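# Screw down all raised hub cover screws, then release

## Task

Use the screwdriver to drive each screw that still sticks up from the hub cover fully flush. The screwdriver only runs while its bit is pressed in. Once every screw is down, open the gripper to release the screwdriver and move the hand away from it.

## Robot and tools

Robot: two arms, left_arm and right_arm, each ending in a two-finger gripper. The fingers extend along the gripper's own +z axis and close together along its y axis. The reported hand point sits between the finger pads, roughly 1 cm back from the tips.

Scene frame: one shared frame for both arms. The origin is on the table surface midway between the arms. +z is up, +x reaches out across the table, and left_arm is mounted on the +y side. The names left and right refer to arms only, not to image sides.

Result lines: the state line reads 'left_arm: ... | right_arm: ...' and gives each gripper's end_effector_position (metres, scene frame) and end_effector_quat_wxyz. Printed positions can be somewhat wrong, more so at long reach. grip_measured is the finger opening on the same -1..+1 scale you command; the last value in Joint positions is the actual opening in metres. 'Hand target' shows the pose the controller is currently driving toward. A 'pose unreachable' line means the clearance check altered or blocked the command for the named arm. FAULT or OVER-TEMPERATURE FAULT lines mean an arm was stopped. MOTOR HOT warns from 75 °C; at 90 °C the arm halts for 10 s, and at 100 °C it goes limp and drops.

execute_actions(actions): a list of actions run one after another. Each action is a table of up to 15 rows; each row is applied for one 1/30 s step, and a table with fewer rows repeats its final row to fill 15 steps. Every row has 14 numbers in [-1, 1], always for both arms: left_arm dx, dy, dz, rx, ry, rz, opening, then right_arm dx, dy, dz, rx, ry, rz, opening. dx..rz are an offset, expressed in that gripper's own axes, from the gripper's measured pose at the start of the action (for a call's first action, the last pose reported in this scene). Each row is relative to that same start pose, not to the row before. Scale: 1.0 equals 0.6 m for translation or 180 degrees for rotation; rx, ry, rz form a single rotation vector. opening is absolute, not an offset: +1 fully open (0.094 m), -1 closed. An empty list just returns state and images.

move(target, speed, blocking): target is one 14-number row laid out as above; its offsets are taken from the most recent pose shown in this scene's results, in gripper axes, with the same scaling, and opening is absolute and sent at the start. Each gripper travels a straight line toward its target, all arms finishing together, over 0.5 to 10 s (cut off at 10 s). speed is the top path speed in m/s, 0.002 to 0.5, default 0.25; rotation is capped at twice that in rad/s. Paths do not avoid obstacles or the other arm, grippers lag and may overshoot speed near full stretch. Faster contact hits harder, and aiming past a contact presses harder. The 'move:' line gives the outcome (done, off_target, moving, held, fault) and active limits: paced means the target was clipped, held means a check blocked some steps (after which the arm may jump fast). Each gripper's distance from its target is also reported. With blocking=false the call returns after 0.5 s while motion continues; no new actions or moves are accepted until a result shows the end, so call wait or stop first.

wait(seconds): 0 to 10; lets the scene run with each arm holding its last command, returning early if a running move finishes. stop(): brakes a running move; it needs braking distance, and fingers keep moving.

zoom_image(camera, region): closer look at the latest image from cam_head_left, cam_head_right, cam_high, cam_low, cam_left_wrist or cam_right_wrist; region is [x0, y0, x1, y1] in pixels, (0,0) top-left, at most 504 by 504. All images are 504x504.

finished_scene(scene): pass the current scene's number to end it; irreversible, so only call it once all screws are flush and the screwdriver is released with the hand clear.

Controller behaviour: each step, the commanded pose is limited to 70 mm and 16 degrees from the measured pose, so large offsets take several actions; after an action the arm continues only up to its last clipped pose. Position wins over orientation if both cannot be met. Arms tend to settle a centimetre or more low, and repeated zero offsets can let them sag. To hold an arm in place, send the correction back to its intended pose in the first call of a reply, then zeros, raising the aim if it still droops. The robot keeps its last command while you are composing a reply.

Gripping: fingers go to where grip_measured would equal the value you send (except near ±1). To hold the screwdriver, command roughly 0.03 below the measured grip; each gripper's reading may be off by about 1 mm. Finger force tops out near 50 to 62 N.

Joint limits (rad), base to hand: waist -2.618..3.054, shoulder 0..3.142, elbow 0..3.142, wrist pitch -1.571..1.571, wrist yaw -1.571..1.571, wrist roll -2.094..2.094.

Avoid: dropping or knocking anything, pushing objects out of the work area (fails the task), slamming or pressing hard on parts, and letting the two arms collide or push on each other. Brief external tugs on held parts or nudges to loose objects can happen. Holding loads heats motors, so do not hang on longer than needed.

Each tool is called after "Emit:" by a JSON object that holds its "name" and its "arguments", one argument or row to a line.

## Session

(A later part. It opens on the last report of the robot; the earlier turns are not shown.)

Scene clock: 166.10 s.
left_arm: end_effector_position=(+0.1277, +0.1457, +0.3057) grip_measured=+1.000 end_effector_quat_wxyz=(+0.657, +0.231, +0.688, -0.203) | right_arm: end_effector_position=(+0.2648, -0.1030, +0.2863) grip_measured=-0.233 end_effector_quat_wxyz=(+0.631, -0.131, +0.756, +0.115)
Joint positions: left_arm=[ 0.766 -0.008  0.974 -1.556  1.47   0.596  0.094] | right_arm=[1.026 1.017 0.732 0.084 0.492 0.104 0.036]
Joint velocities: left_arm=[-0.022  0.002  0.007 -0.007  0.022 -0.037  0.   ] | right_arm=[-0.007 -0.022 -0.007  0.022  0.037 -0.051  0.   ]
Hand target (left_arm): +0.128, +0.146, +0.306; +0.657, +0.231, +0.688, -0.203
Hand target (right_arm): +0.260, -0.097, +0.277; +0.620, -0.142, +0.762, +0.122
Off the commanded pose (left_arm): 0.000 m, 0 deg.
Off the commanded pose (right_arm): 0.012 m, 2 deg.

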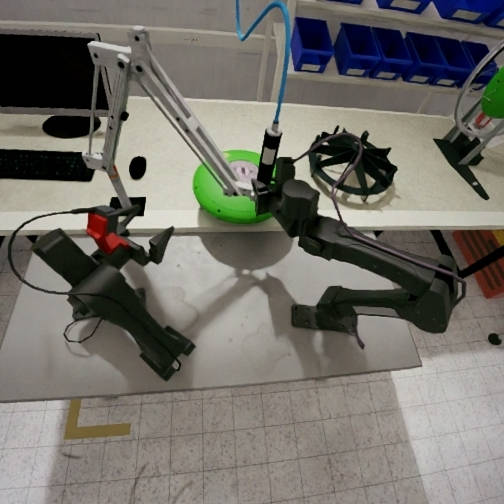

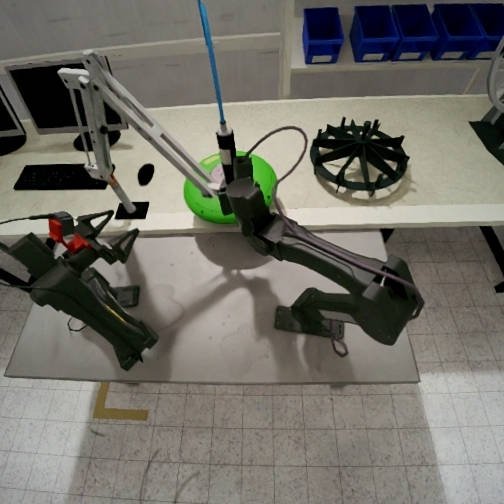

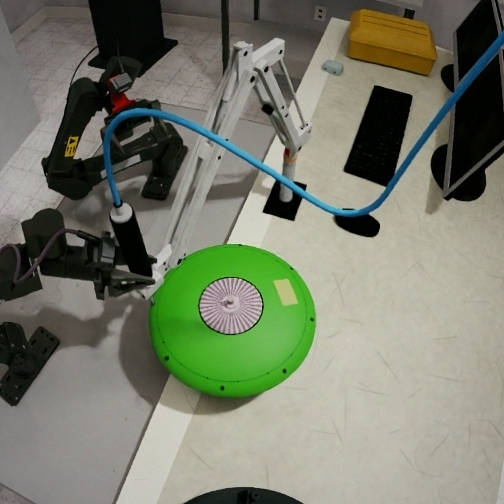

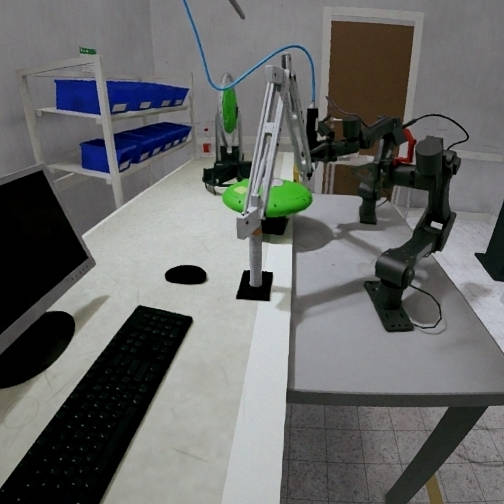

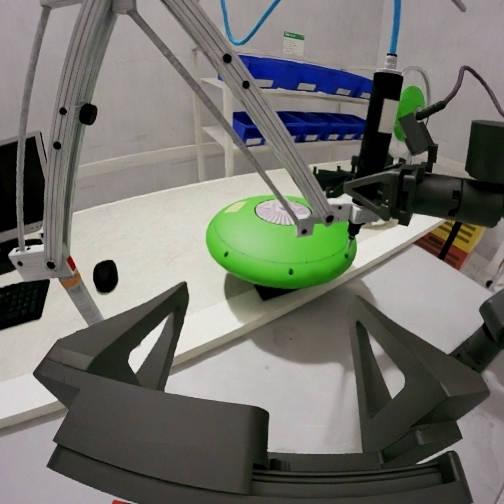

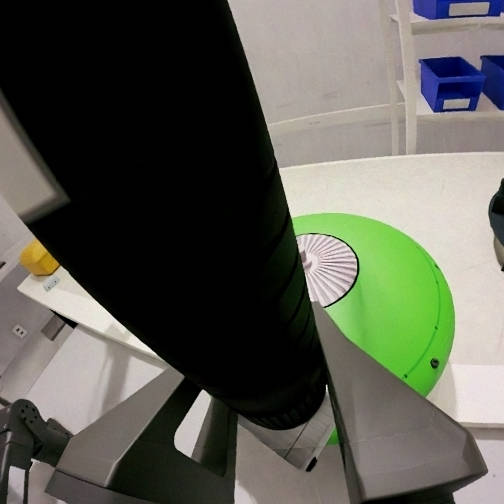

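Emit:
{"name": "execute_actions", "arguments": {
  "actions": [
    [[0,0,0,0,0,0,1,0.03,0,0.003,0,0.02,0,-0.27],[0,0,0,0,0,0,1,0.045,0,0.004,0,0.03,0,-0.27],[0,0,0,0,0,0,1,0.065,0,0.006,0,0.045,0,-0.27]]
  ]
}}

Emit:
{"name": "zoom_image", "arguments": {
  "camera": "cam_left_wrist",
  "region": [325, 225, 367, 267]
}}

Emit:
{"name": "zoom_image", "arguments": {
  "camera": "cam_high",
  "region": [132, 280, 174, 322]
}}

Emit:
{"name": "wait", "arguments": {
  "seconds": 0.5
}}

Scene clock: 171.73 s.
left_arm: end_effector_position=(+0.1277, +0.1457, +0.3057) grip_measured=+1.000 end_effector_quat_wxyz=(+0.657, +0.231, +0.688, -0.203) | right_arm: end_effector_position=(+0.2643, -0.1042, +0.2815) grip_measured=-0.233 end_effector_quat_wxyz=(+0.624, -0.128, +0.762, +0.113)
Joint positions: left_arm=[ 0.766 -0.008  0.974 -1.556  1.47   0.596  0.094] | right_arm=[1.026 1.017 0.732 0.062 0.494 0.12  0.036]
Joint velocities: left_arm=[-0.017 -0.012 -0.027  0.007  0.007 -0.007  0.   ] | right_arm=[-0.007 -0.007 -0.002 -0.022 -0.037  0.007  0.001]
Hand target (left_arm): +0.128, +0.146, +0.306; +0.657, +0.231, +0.688, -0.203
Hand target (right_arm): +0.261, -0.105, +0.248; +0.579, -0.137, +0.797, +0.104
Off the commanded pose (left_arm): 0.000 m, 0 deg.
Off the commanded pose (right_arm): 0.034 m, 7 deg.

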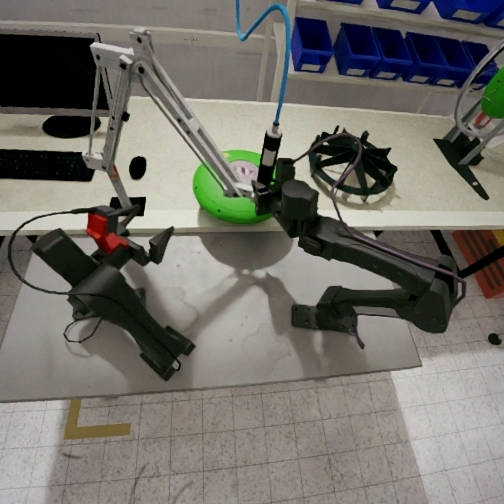

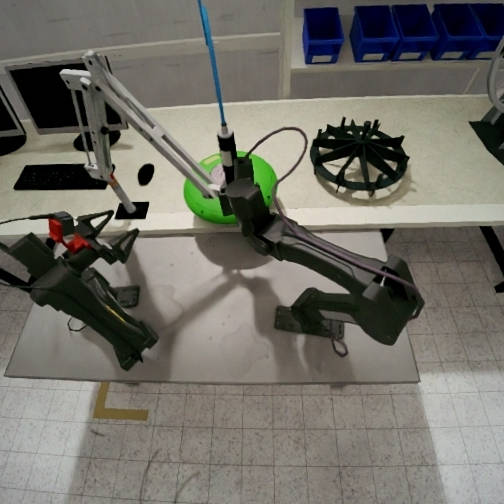

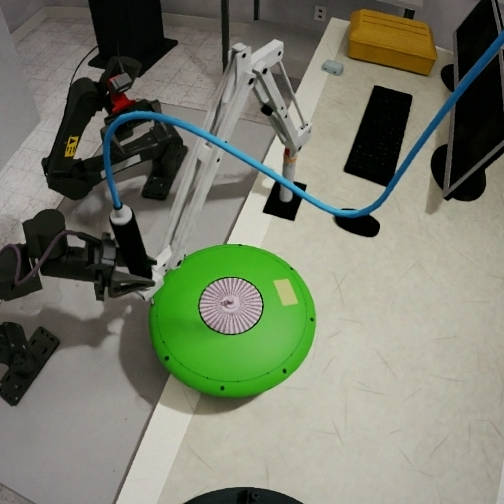

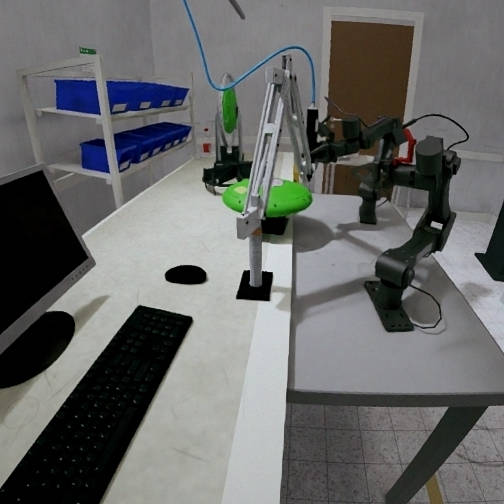

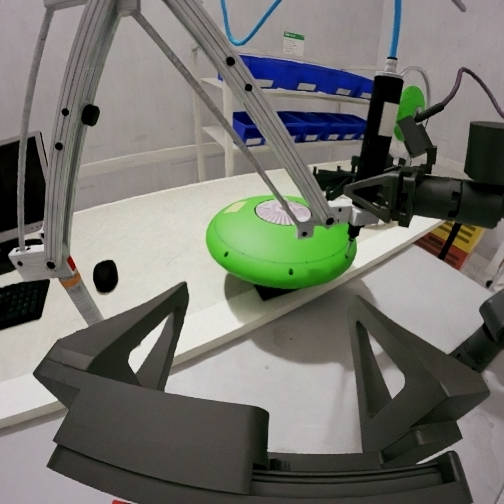

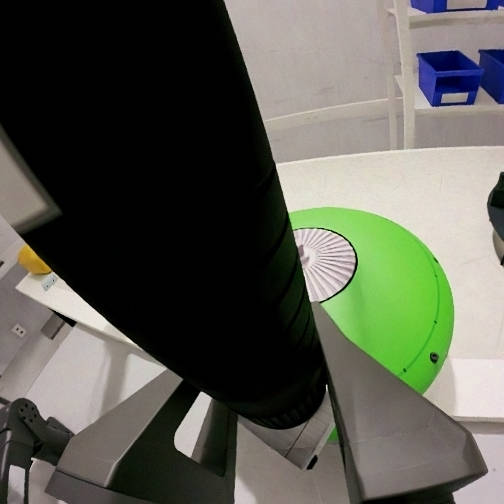

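Region (325, 225, 367, 267) of cam_left_wrist's 504x504 image, scaled by 12.000, with more detail than that image has.

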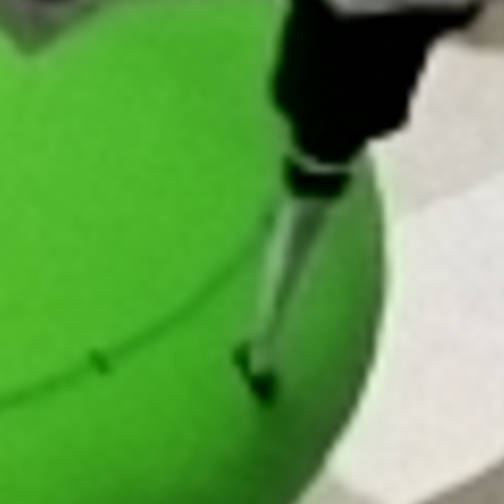

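Region (132, 280, 174, 322) of cam_high's 504x504 image, scaled by 12.000, with more detail than that image has.

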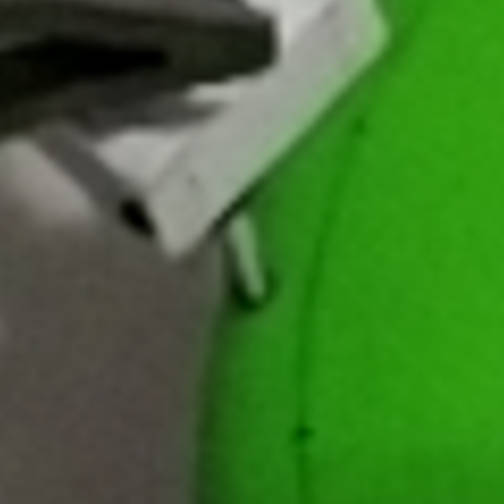

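Scene clock: 172.23 s.
left_arm: end_effector_position=(+0.1277, +0.1457, +0.3057) grip_measured=+1.000 end_effector_quat_wxyz=(+0.657, +0.231, +0.688, -0.203) | right_arm: end_effector_position=(+0.2642, -0.1043, +0.2802) grip_measured=-0.233 end_effector_quat_wxyz=(+0.622, -0.129, +0.764, +0.113)
Joint positions: left_arm=[ 0.766 -0.008  0.974 -1.556  1.47   0.596  0.094] | right_arm=[1.024 1.017 0.732 0.057 0.491 0.122 0.036]
Joint velocities: left_arm=[ 0.012 -0.002 -0.002 -0.007  0.051  0.095  0.   ] | right_arm=[-0.022 -0.012  0.002 -0.022  0.022  0.022 -0.001]
Hand target (left_arm): +0.128, +0.146, +0.306; +0.657, +0.231, +0.688, -0.203
Hand target (right_arm): +0.261, -0.105, +0.248; +0.579, -0.137, +0.797, +0.104
Off the commanded pose (left_arm): 0.000 m, 0 deg.
Off the commanded pose (right_arm): 0.033 m, 7 deg.
wait: 0.50 s; at rest by 0.17 s

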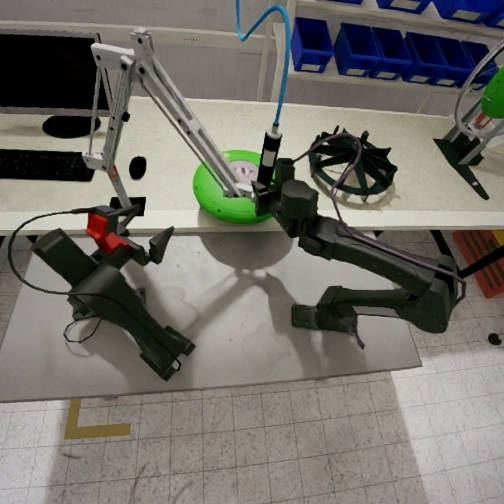

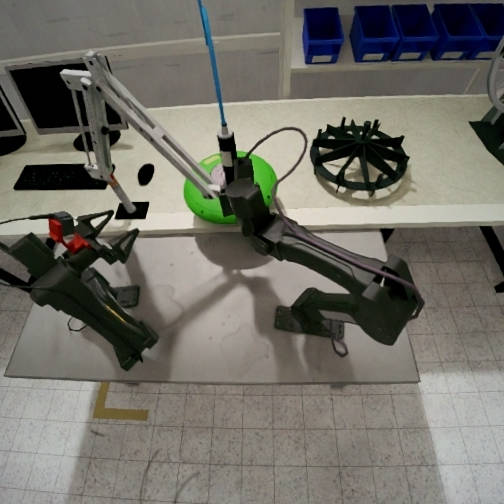

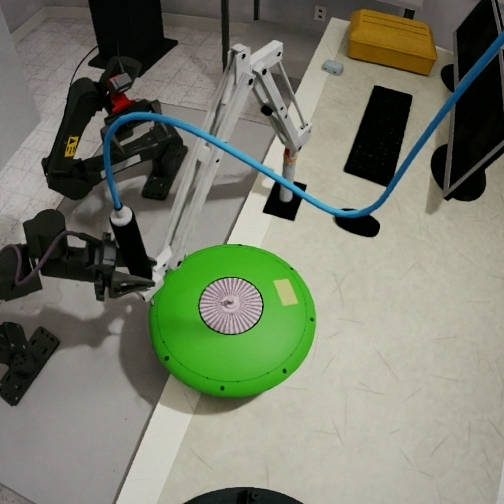

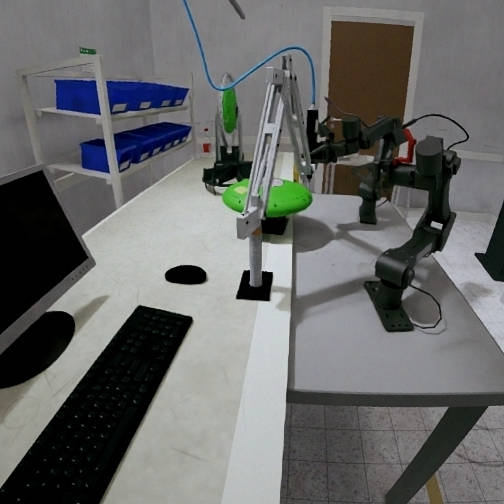

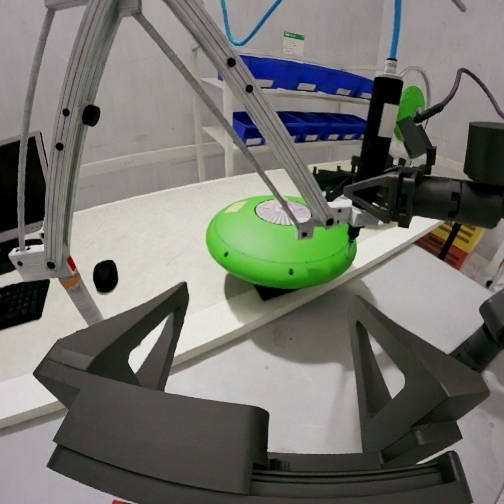

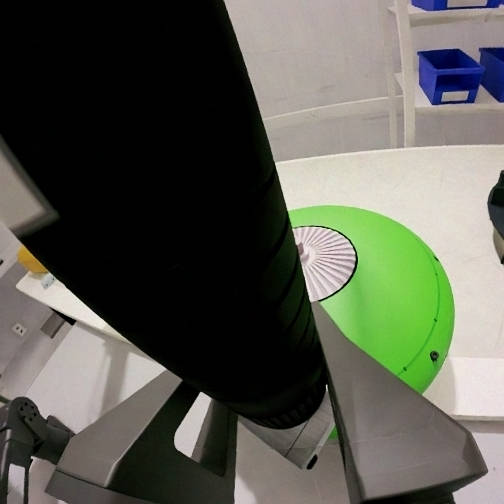

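It's driving.

Emit:
{"name": "execute_actions", "arguments": {
  "actions": [
    [[0,0,0,0,0,0,1,0.075,0,0.009,0,0.045,0,-0.27]],
    [[0,0,0,0,0,0,1,0.075,0,0.009,0,0.045,0,-0.27]]
  ]
}}

Emit:
{"name": "wait", "arguments": {
  "seconds": 2
}}

Emit:
{"name": "zoom_image", "arguments": {
  "camera": "cam_left_wrist",
  "region": [325, 225, 367, 267]
}}

Scene clock: 176.47 s.
left_arm: end_effector_position=(+0.1277, +0.1457, +0.3057) grip_measured=+1.000 end_effector_quat_wxyz=(+0.657, +0.231, +0.688, -0.203) | right_arm: end_effector_position=(+0.2643, -0.1042, +0.2785) grip_measured=-0.233 end_effector_quat_wxyz=(+0.620, -0.129, +0.766, +0.113)
Joint positions: left_arm=[ 0.766 -0.008  0.974 -1.556  1.47   0.596  0.094] | right_arm=[1.024 1.019 0.732 0.052 0.49  0.127 0.036]
Joint velocities: left_arm=[-0.012  0.012  0.002  0.037 -0.066  0.022  0.   ] | right_arm=[ 0.007 -0.007  0.002  0.007  0.007  0.007  0.   ]
Hand target (left_arm): +0.128, +0.146, +0.306; +0.657, +0.231, +0.688, -0.203
Hand target (right_arm): +0.259, -0.106, +0.235; +0.567, -0.135, +0.806, +0.103
Off the commanded pose (left_arm): 0.000 m, 0 deg.
Off the commanded pose (right_arm): 0.045 m, 8 deg.

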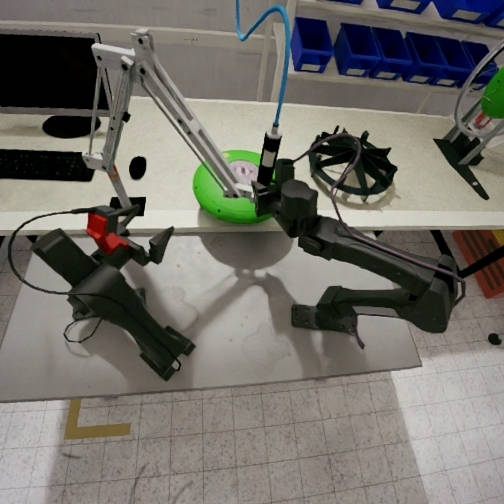

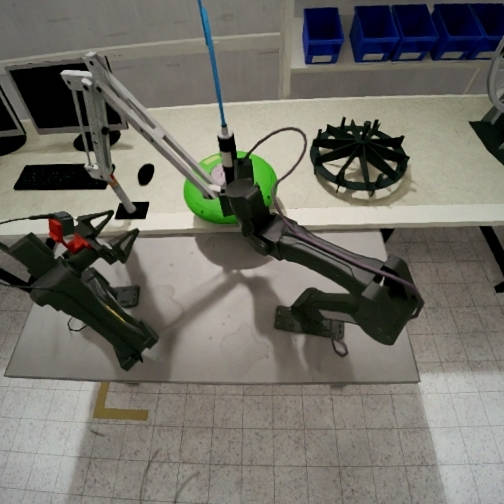

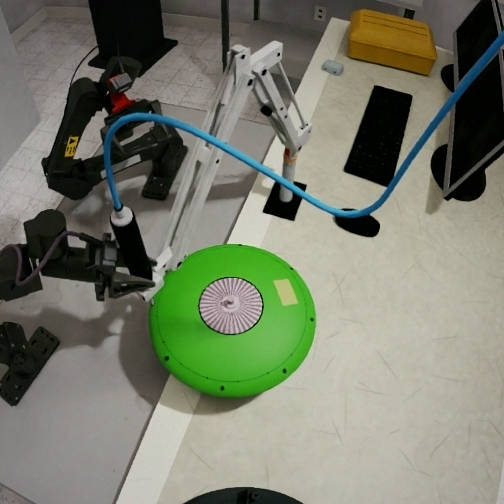

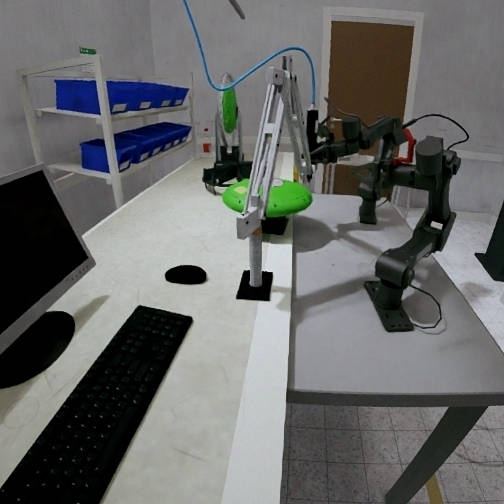

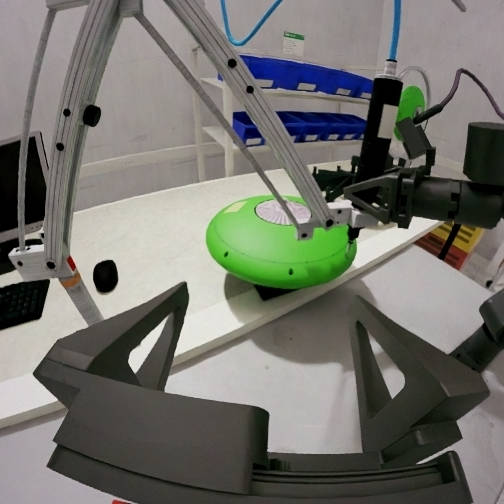

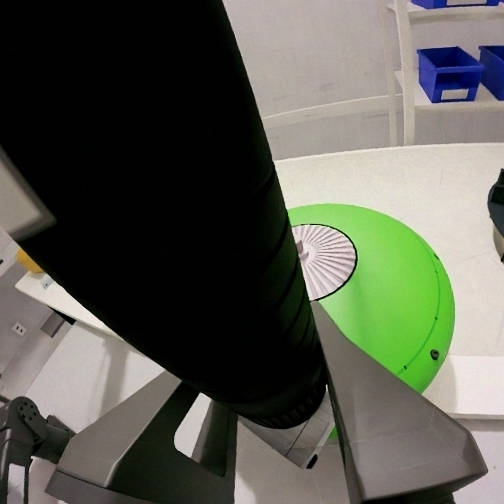

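Scene clock: 178.47 s.
left_arm: end_effector_position=(+0.1277, +0.1457, +0.3057) grip_measured=+1.000 end_effector_quat_wxyz=(+0.657, +0.231, +0.688, -0.203) | right_arm: end_effector_position=(+0.2643, -0.1042, +0.2785) grip_measured=-0.233 end_effector_quat_wxyz=(+0.620, -0.129, +0.766, +0.113)
Joint positions: left_arm=[ 0.766 -0.008  0.974 -1.556  1.47   0.596  0.094] | right_arm=[1.024 1.019 0.732 0.052 0.49  0.127 0.036]
Joint velocities: left_arm=[ 0.007  0.012 -0.007  0.022 -0.022  0.022  0.   ] | right_arm=[-0.037 -0.007  0.012 -0.037  0.051 -0.037  0.   ]
Hand target (left_arm): +0.128, +0.146, +0.306; +0.657, +0.231, +0.688, -0.203
Hand target (right_arm): +0.259, -0.106, +0.235; +0.567, -0.135, +0.806, +0.103
Off the commanded pose (left_arm): 0.000 m, 0 deg.
Off the commanded pose (right_arm): 0.045 m, 8 deg.
wait: 2.00 s; at rest by 0.17 s

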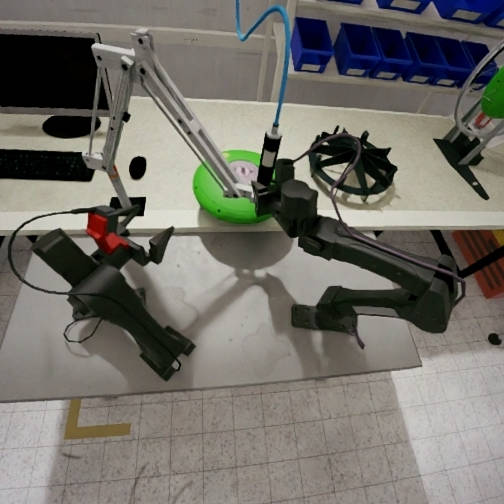

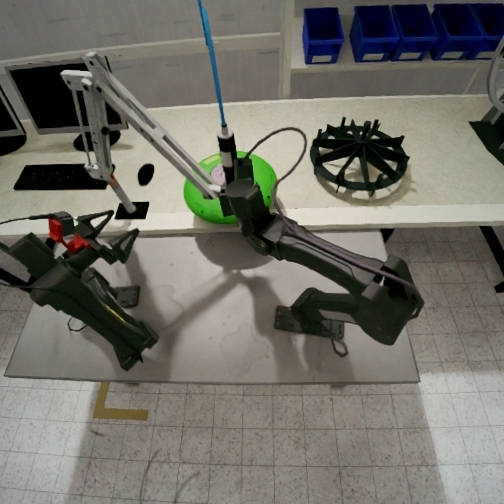

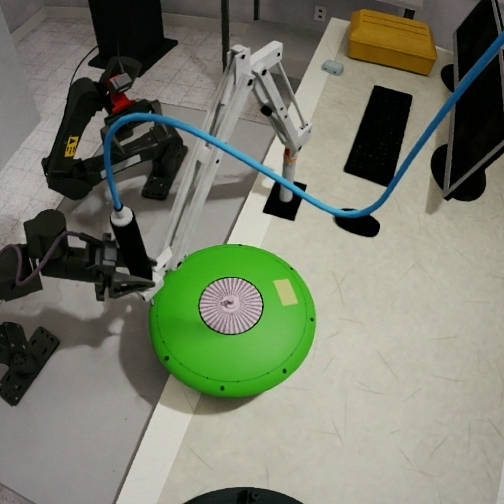

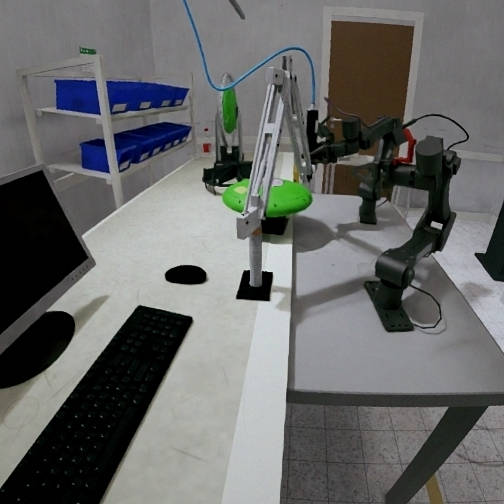

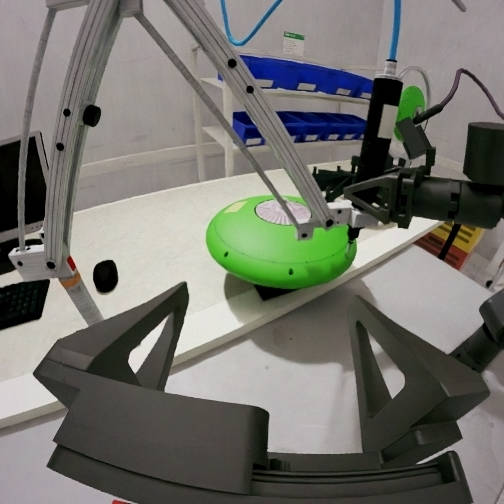

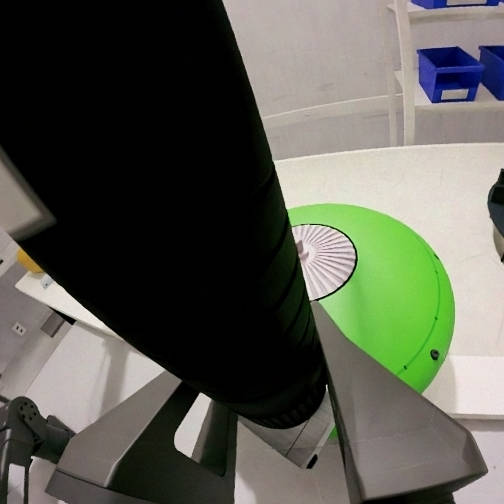

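Region (325, 225, 367, 267) of cam_left_wrist's 504x504 image, scaled by 12.000, with more detail than that image has.

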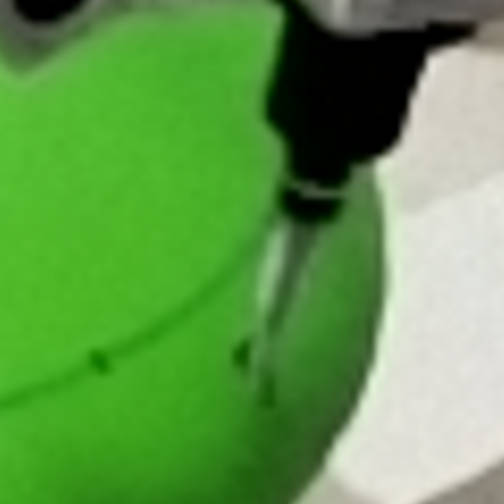

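Emit:
{"name": "execute_actions", "arguments": {
  "actions": [
    [[0,0,0,0,0,0,1,0.085,0,0.013,0,0.03,0,-0.27]],
    [[0,0,0,0,0,0,1,0.085,0,0.013,0,0.035,0,-0.27]],
    [[0,0,0,0,0,0,1,0.085,0,0.013,0,0.04,0,-0.27]]
  ]
}}

Emit:
{"name": "wait", "arguments": {
  "seconds": 1.5
}}

Emit:
{"name": "zoom_image", "arguments": {
  "camera": "cam_left_wrist",
  "region": [325, 225, 367, 267]
}}

Scene clock: 185.53 s.
left_arm: end_effector_position=(+0.1277, +0.1457, +0.3057) grip_measured=+1.000 end_effector_quat_wxyz=(+0.657, +0.231, +0.688, -0.203) | right_arm: end_effector_position=(+0.2651, -0.1046, +0.2761) grip_measured=-0.233 end_effector_quat_wxyz=(+0.642, -0.120, +0.749, +0.115)
Joint positions: left_arm=[ 0.766 -0.008  0.974 -1.556  1.47   0.596  0.094] | right_arm=[1.032 1.019 0.665 0.182 0.514 0.104 0.036]
Joint velocities: left_arm=[-0.017  0.007 -0.007  0.081 -0.037 -0.051  0.   ] | right_arm=[-0.007  0.002 -0.002  0.051  0.007 -0.081  0.   ]
Hand target (left_arm): +0.128, +0.146, +0.306; +0.657, +0.231, +0.688, -0.203
Hand target (right_arm): +0.263, -0.106, +0.226; +0.593, -0.127, +0.788, +0.106
Off the commanded pose (left_arm): 0.000 m, 0 deg.
Off the commanded pose (right_arm): 0.052 m, 7 deg.

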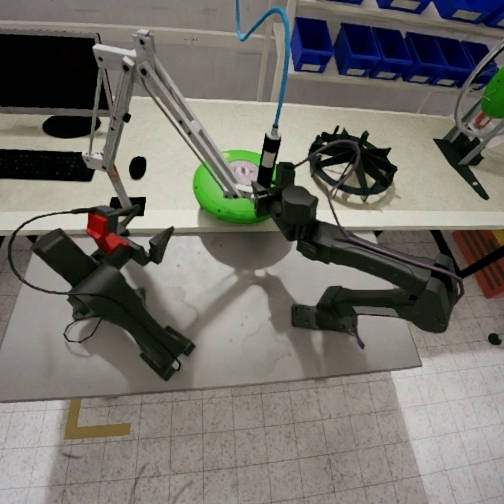

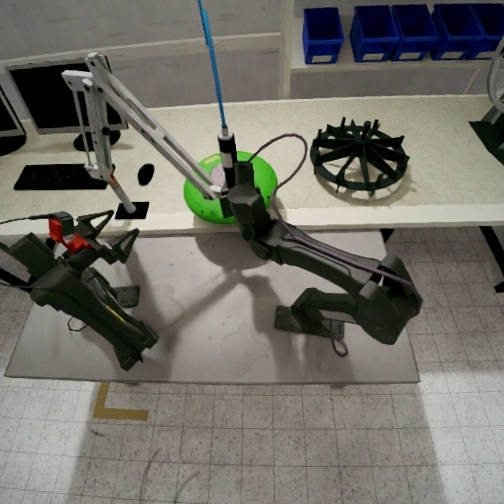

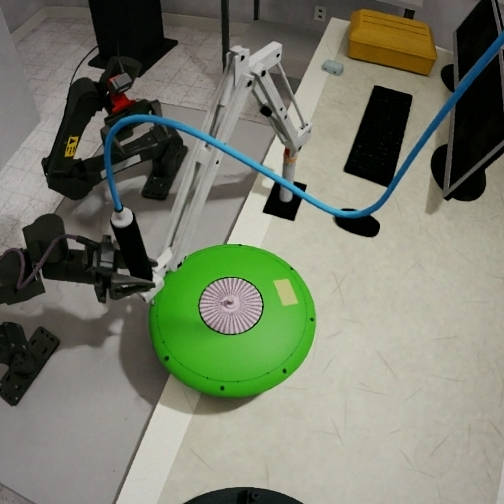

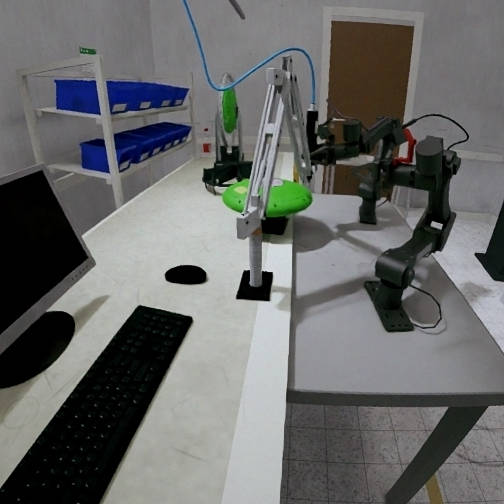

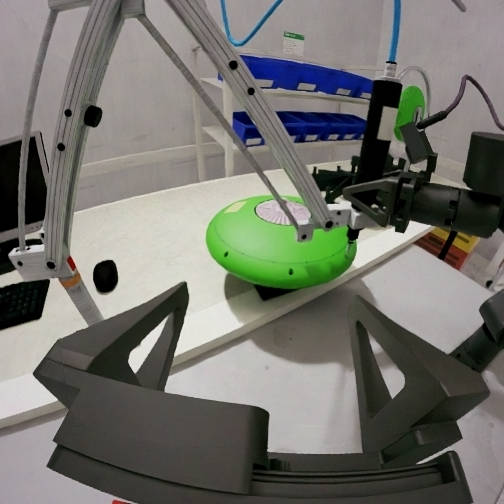

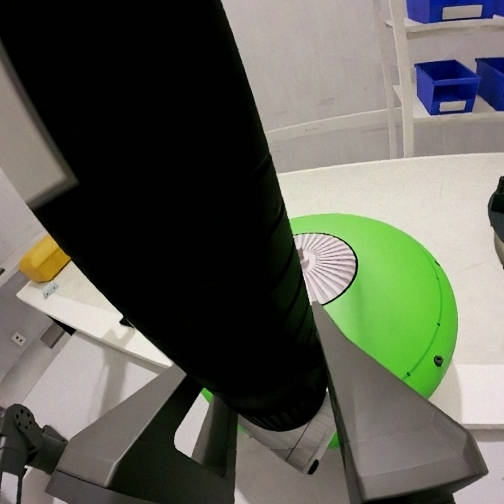

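Scene clock: 187.03 s.
left_arm: end_effector_position=(+0.1277, +0.1457, +0.3057) grip_measured=+1.000 end_effector_quat_wxyz=(+0.657, +0.231, +0.688, -0.203) | right_arm: end_effector_position=(+0.2651, -0.1046, +0.2761) grip_measured=-0.233 end_effector_quat_wxyz=(+0.642, -0.120, +0.749, +0.115)
Joint positions: left_arm=[ 0.766 -0.008  0.974 -1.556  1.47   0.596  0.094] | right_arm=[1.032 1.019 0.665 0.182 0.514 0.104 0.036]
Joint velocities: left_arm=[-0.007 -0.012  0.017 -0.022  0.007  0.066  0.   ] | right_arm=[ 0.012 -0.017  0.007 -0.007 -0.095 -0.007 -0.   ]
Hand target (left_arm): +0.128, +0.146, +0.306; +0.657, +0.231, +0.688, -0.203
Hand target (right_arm): +0.263, -0.106, +0.226; +0.593, -0.127, +0.788, +0.106
Off the commanded pose (left_arm): 0.000 m, 0 deg.
Off the commanded pose (right_arm): 0.052 m, 7 deg.
wait: 1.50 s; at rest by 0.17 s

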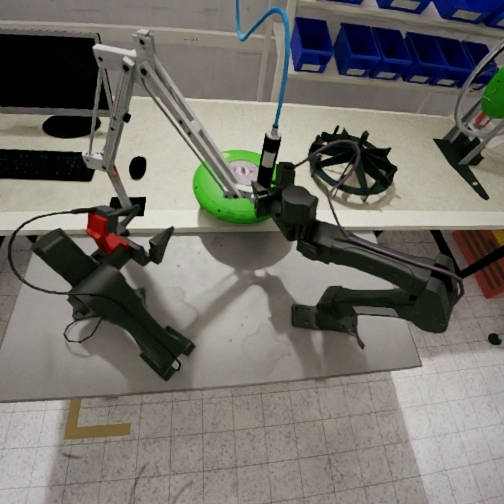

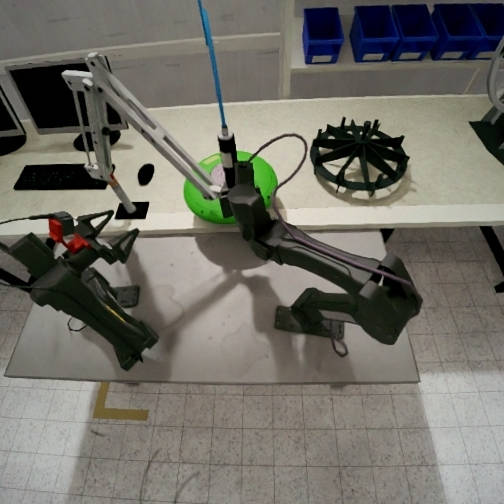

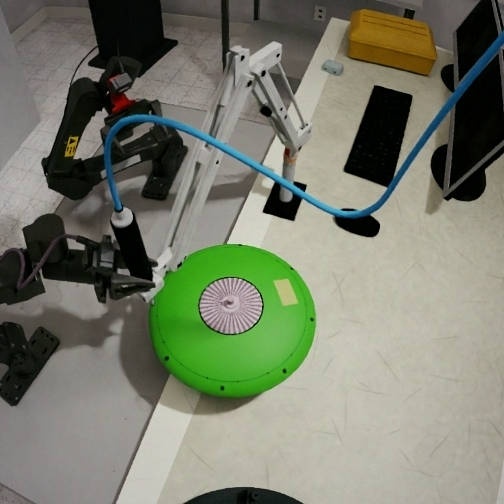

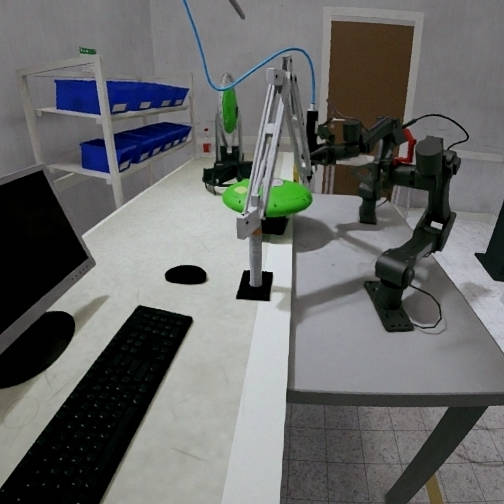

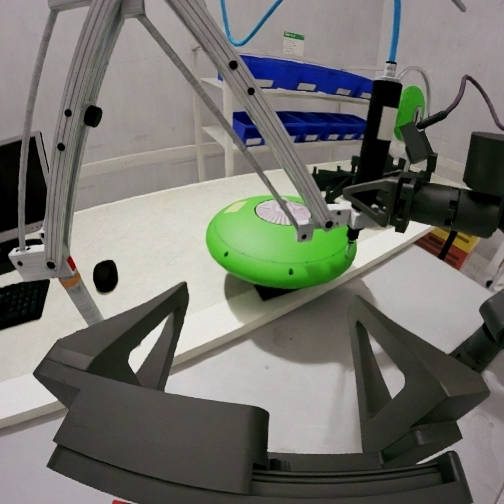

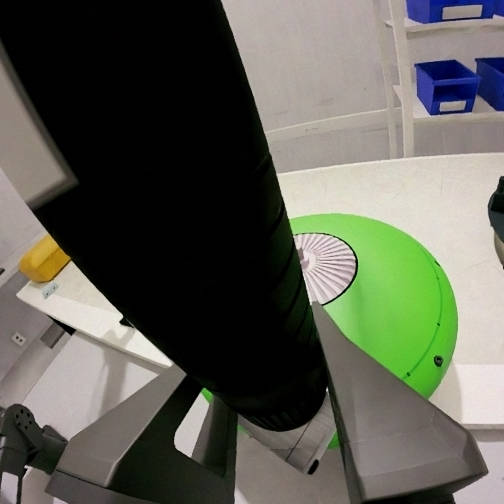

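Region (325, 225, 367, 267) of cam_left_wrist's 504x504 image, scaled by 12.000, with more detail than that image has.

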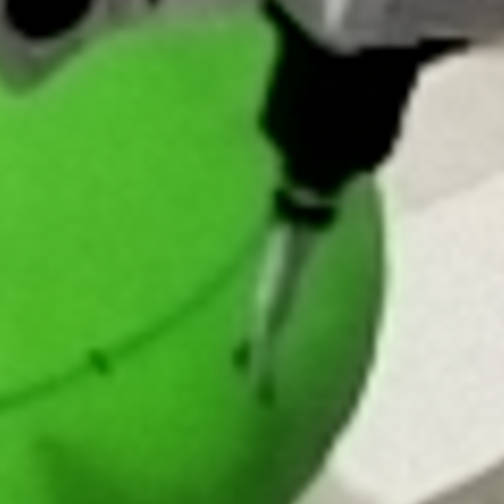

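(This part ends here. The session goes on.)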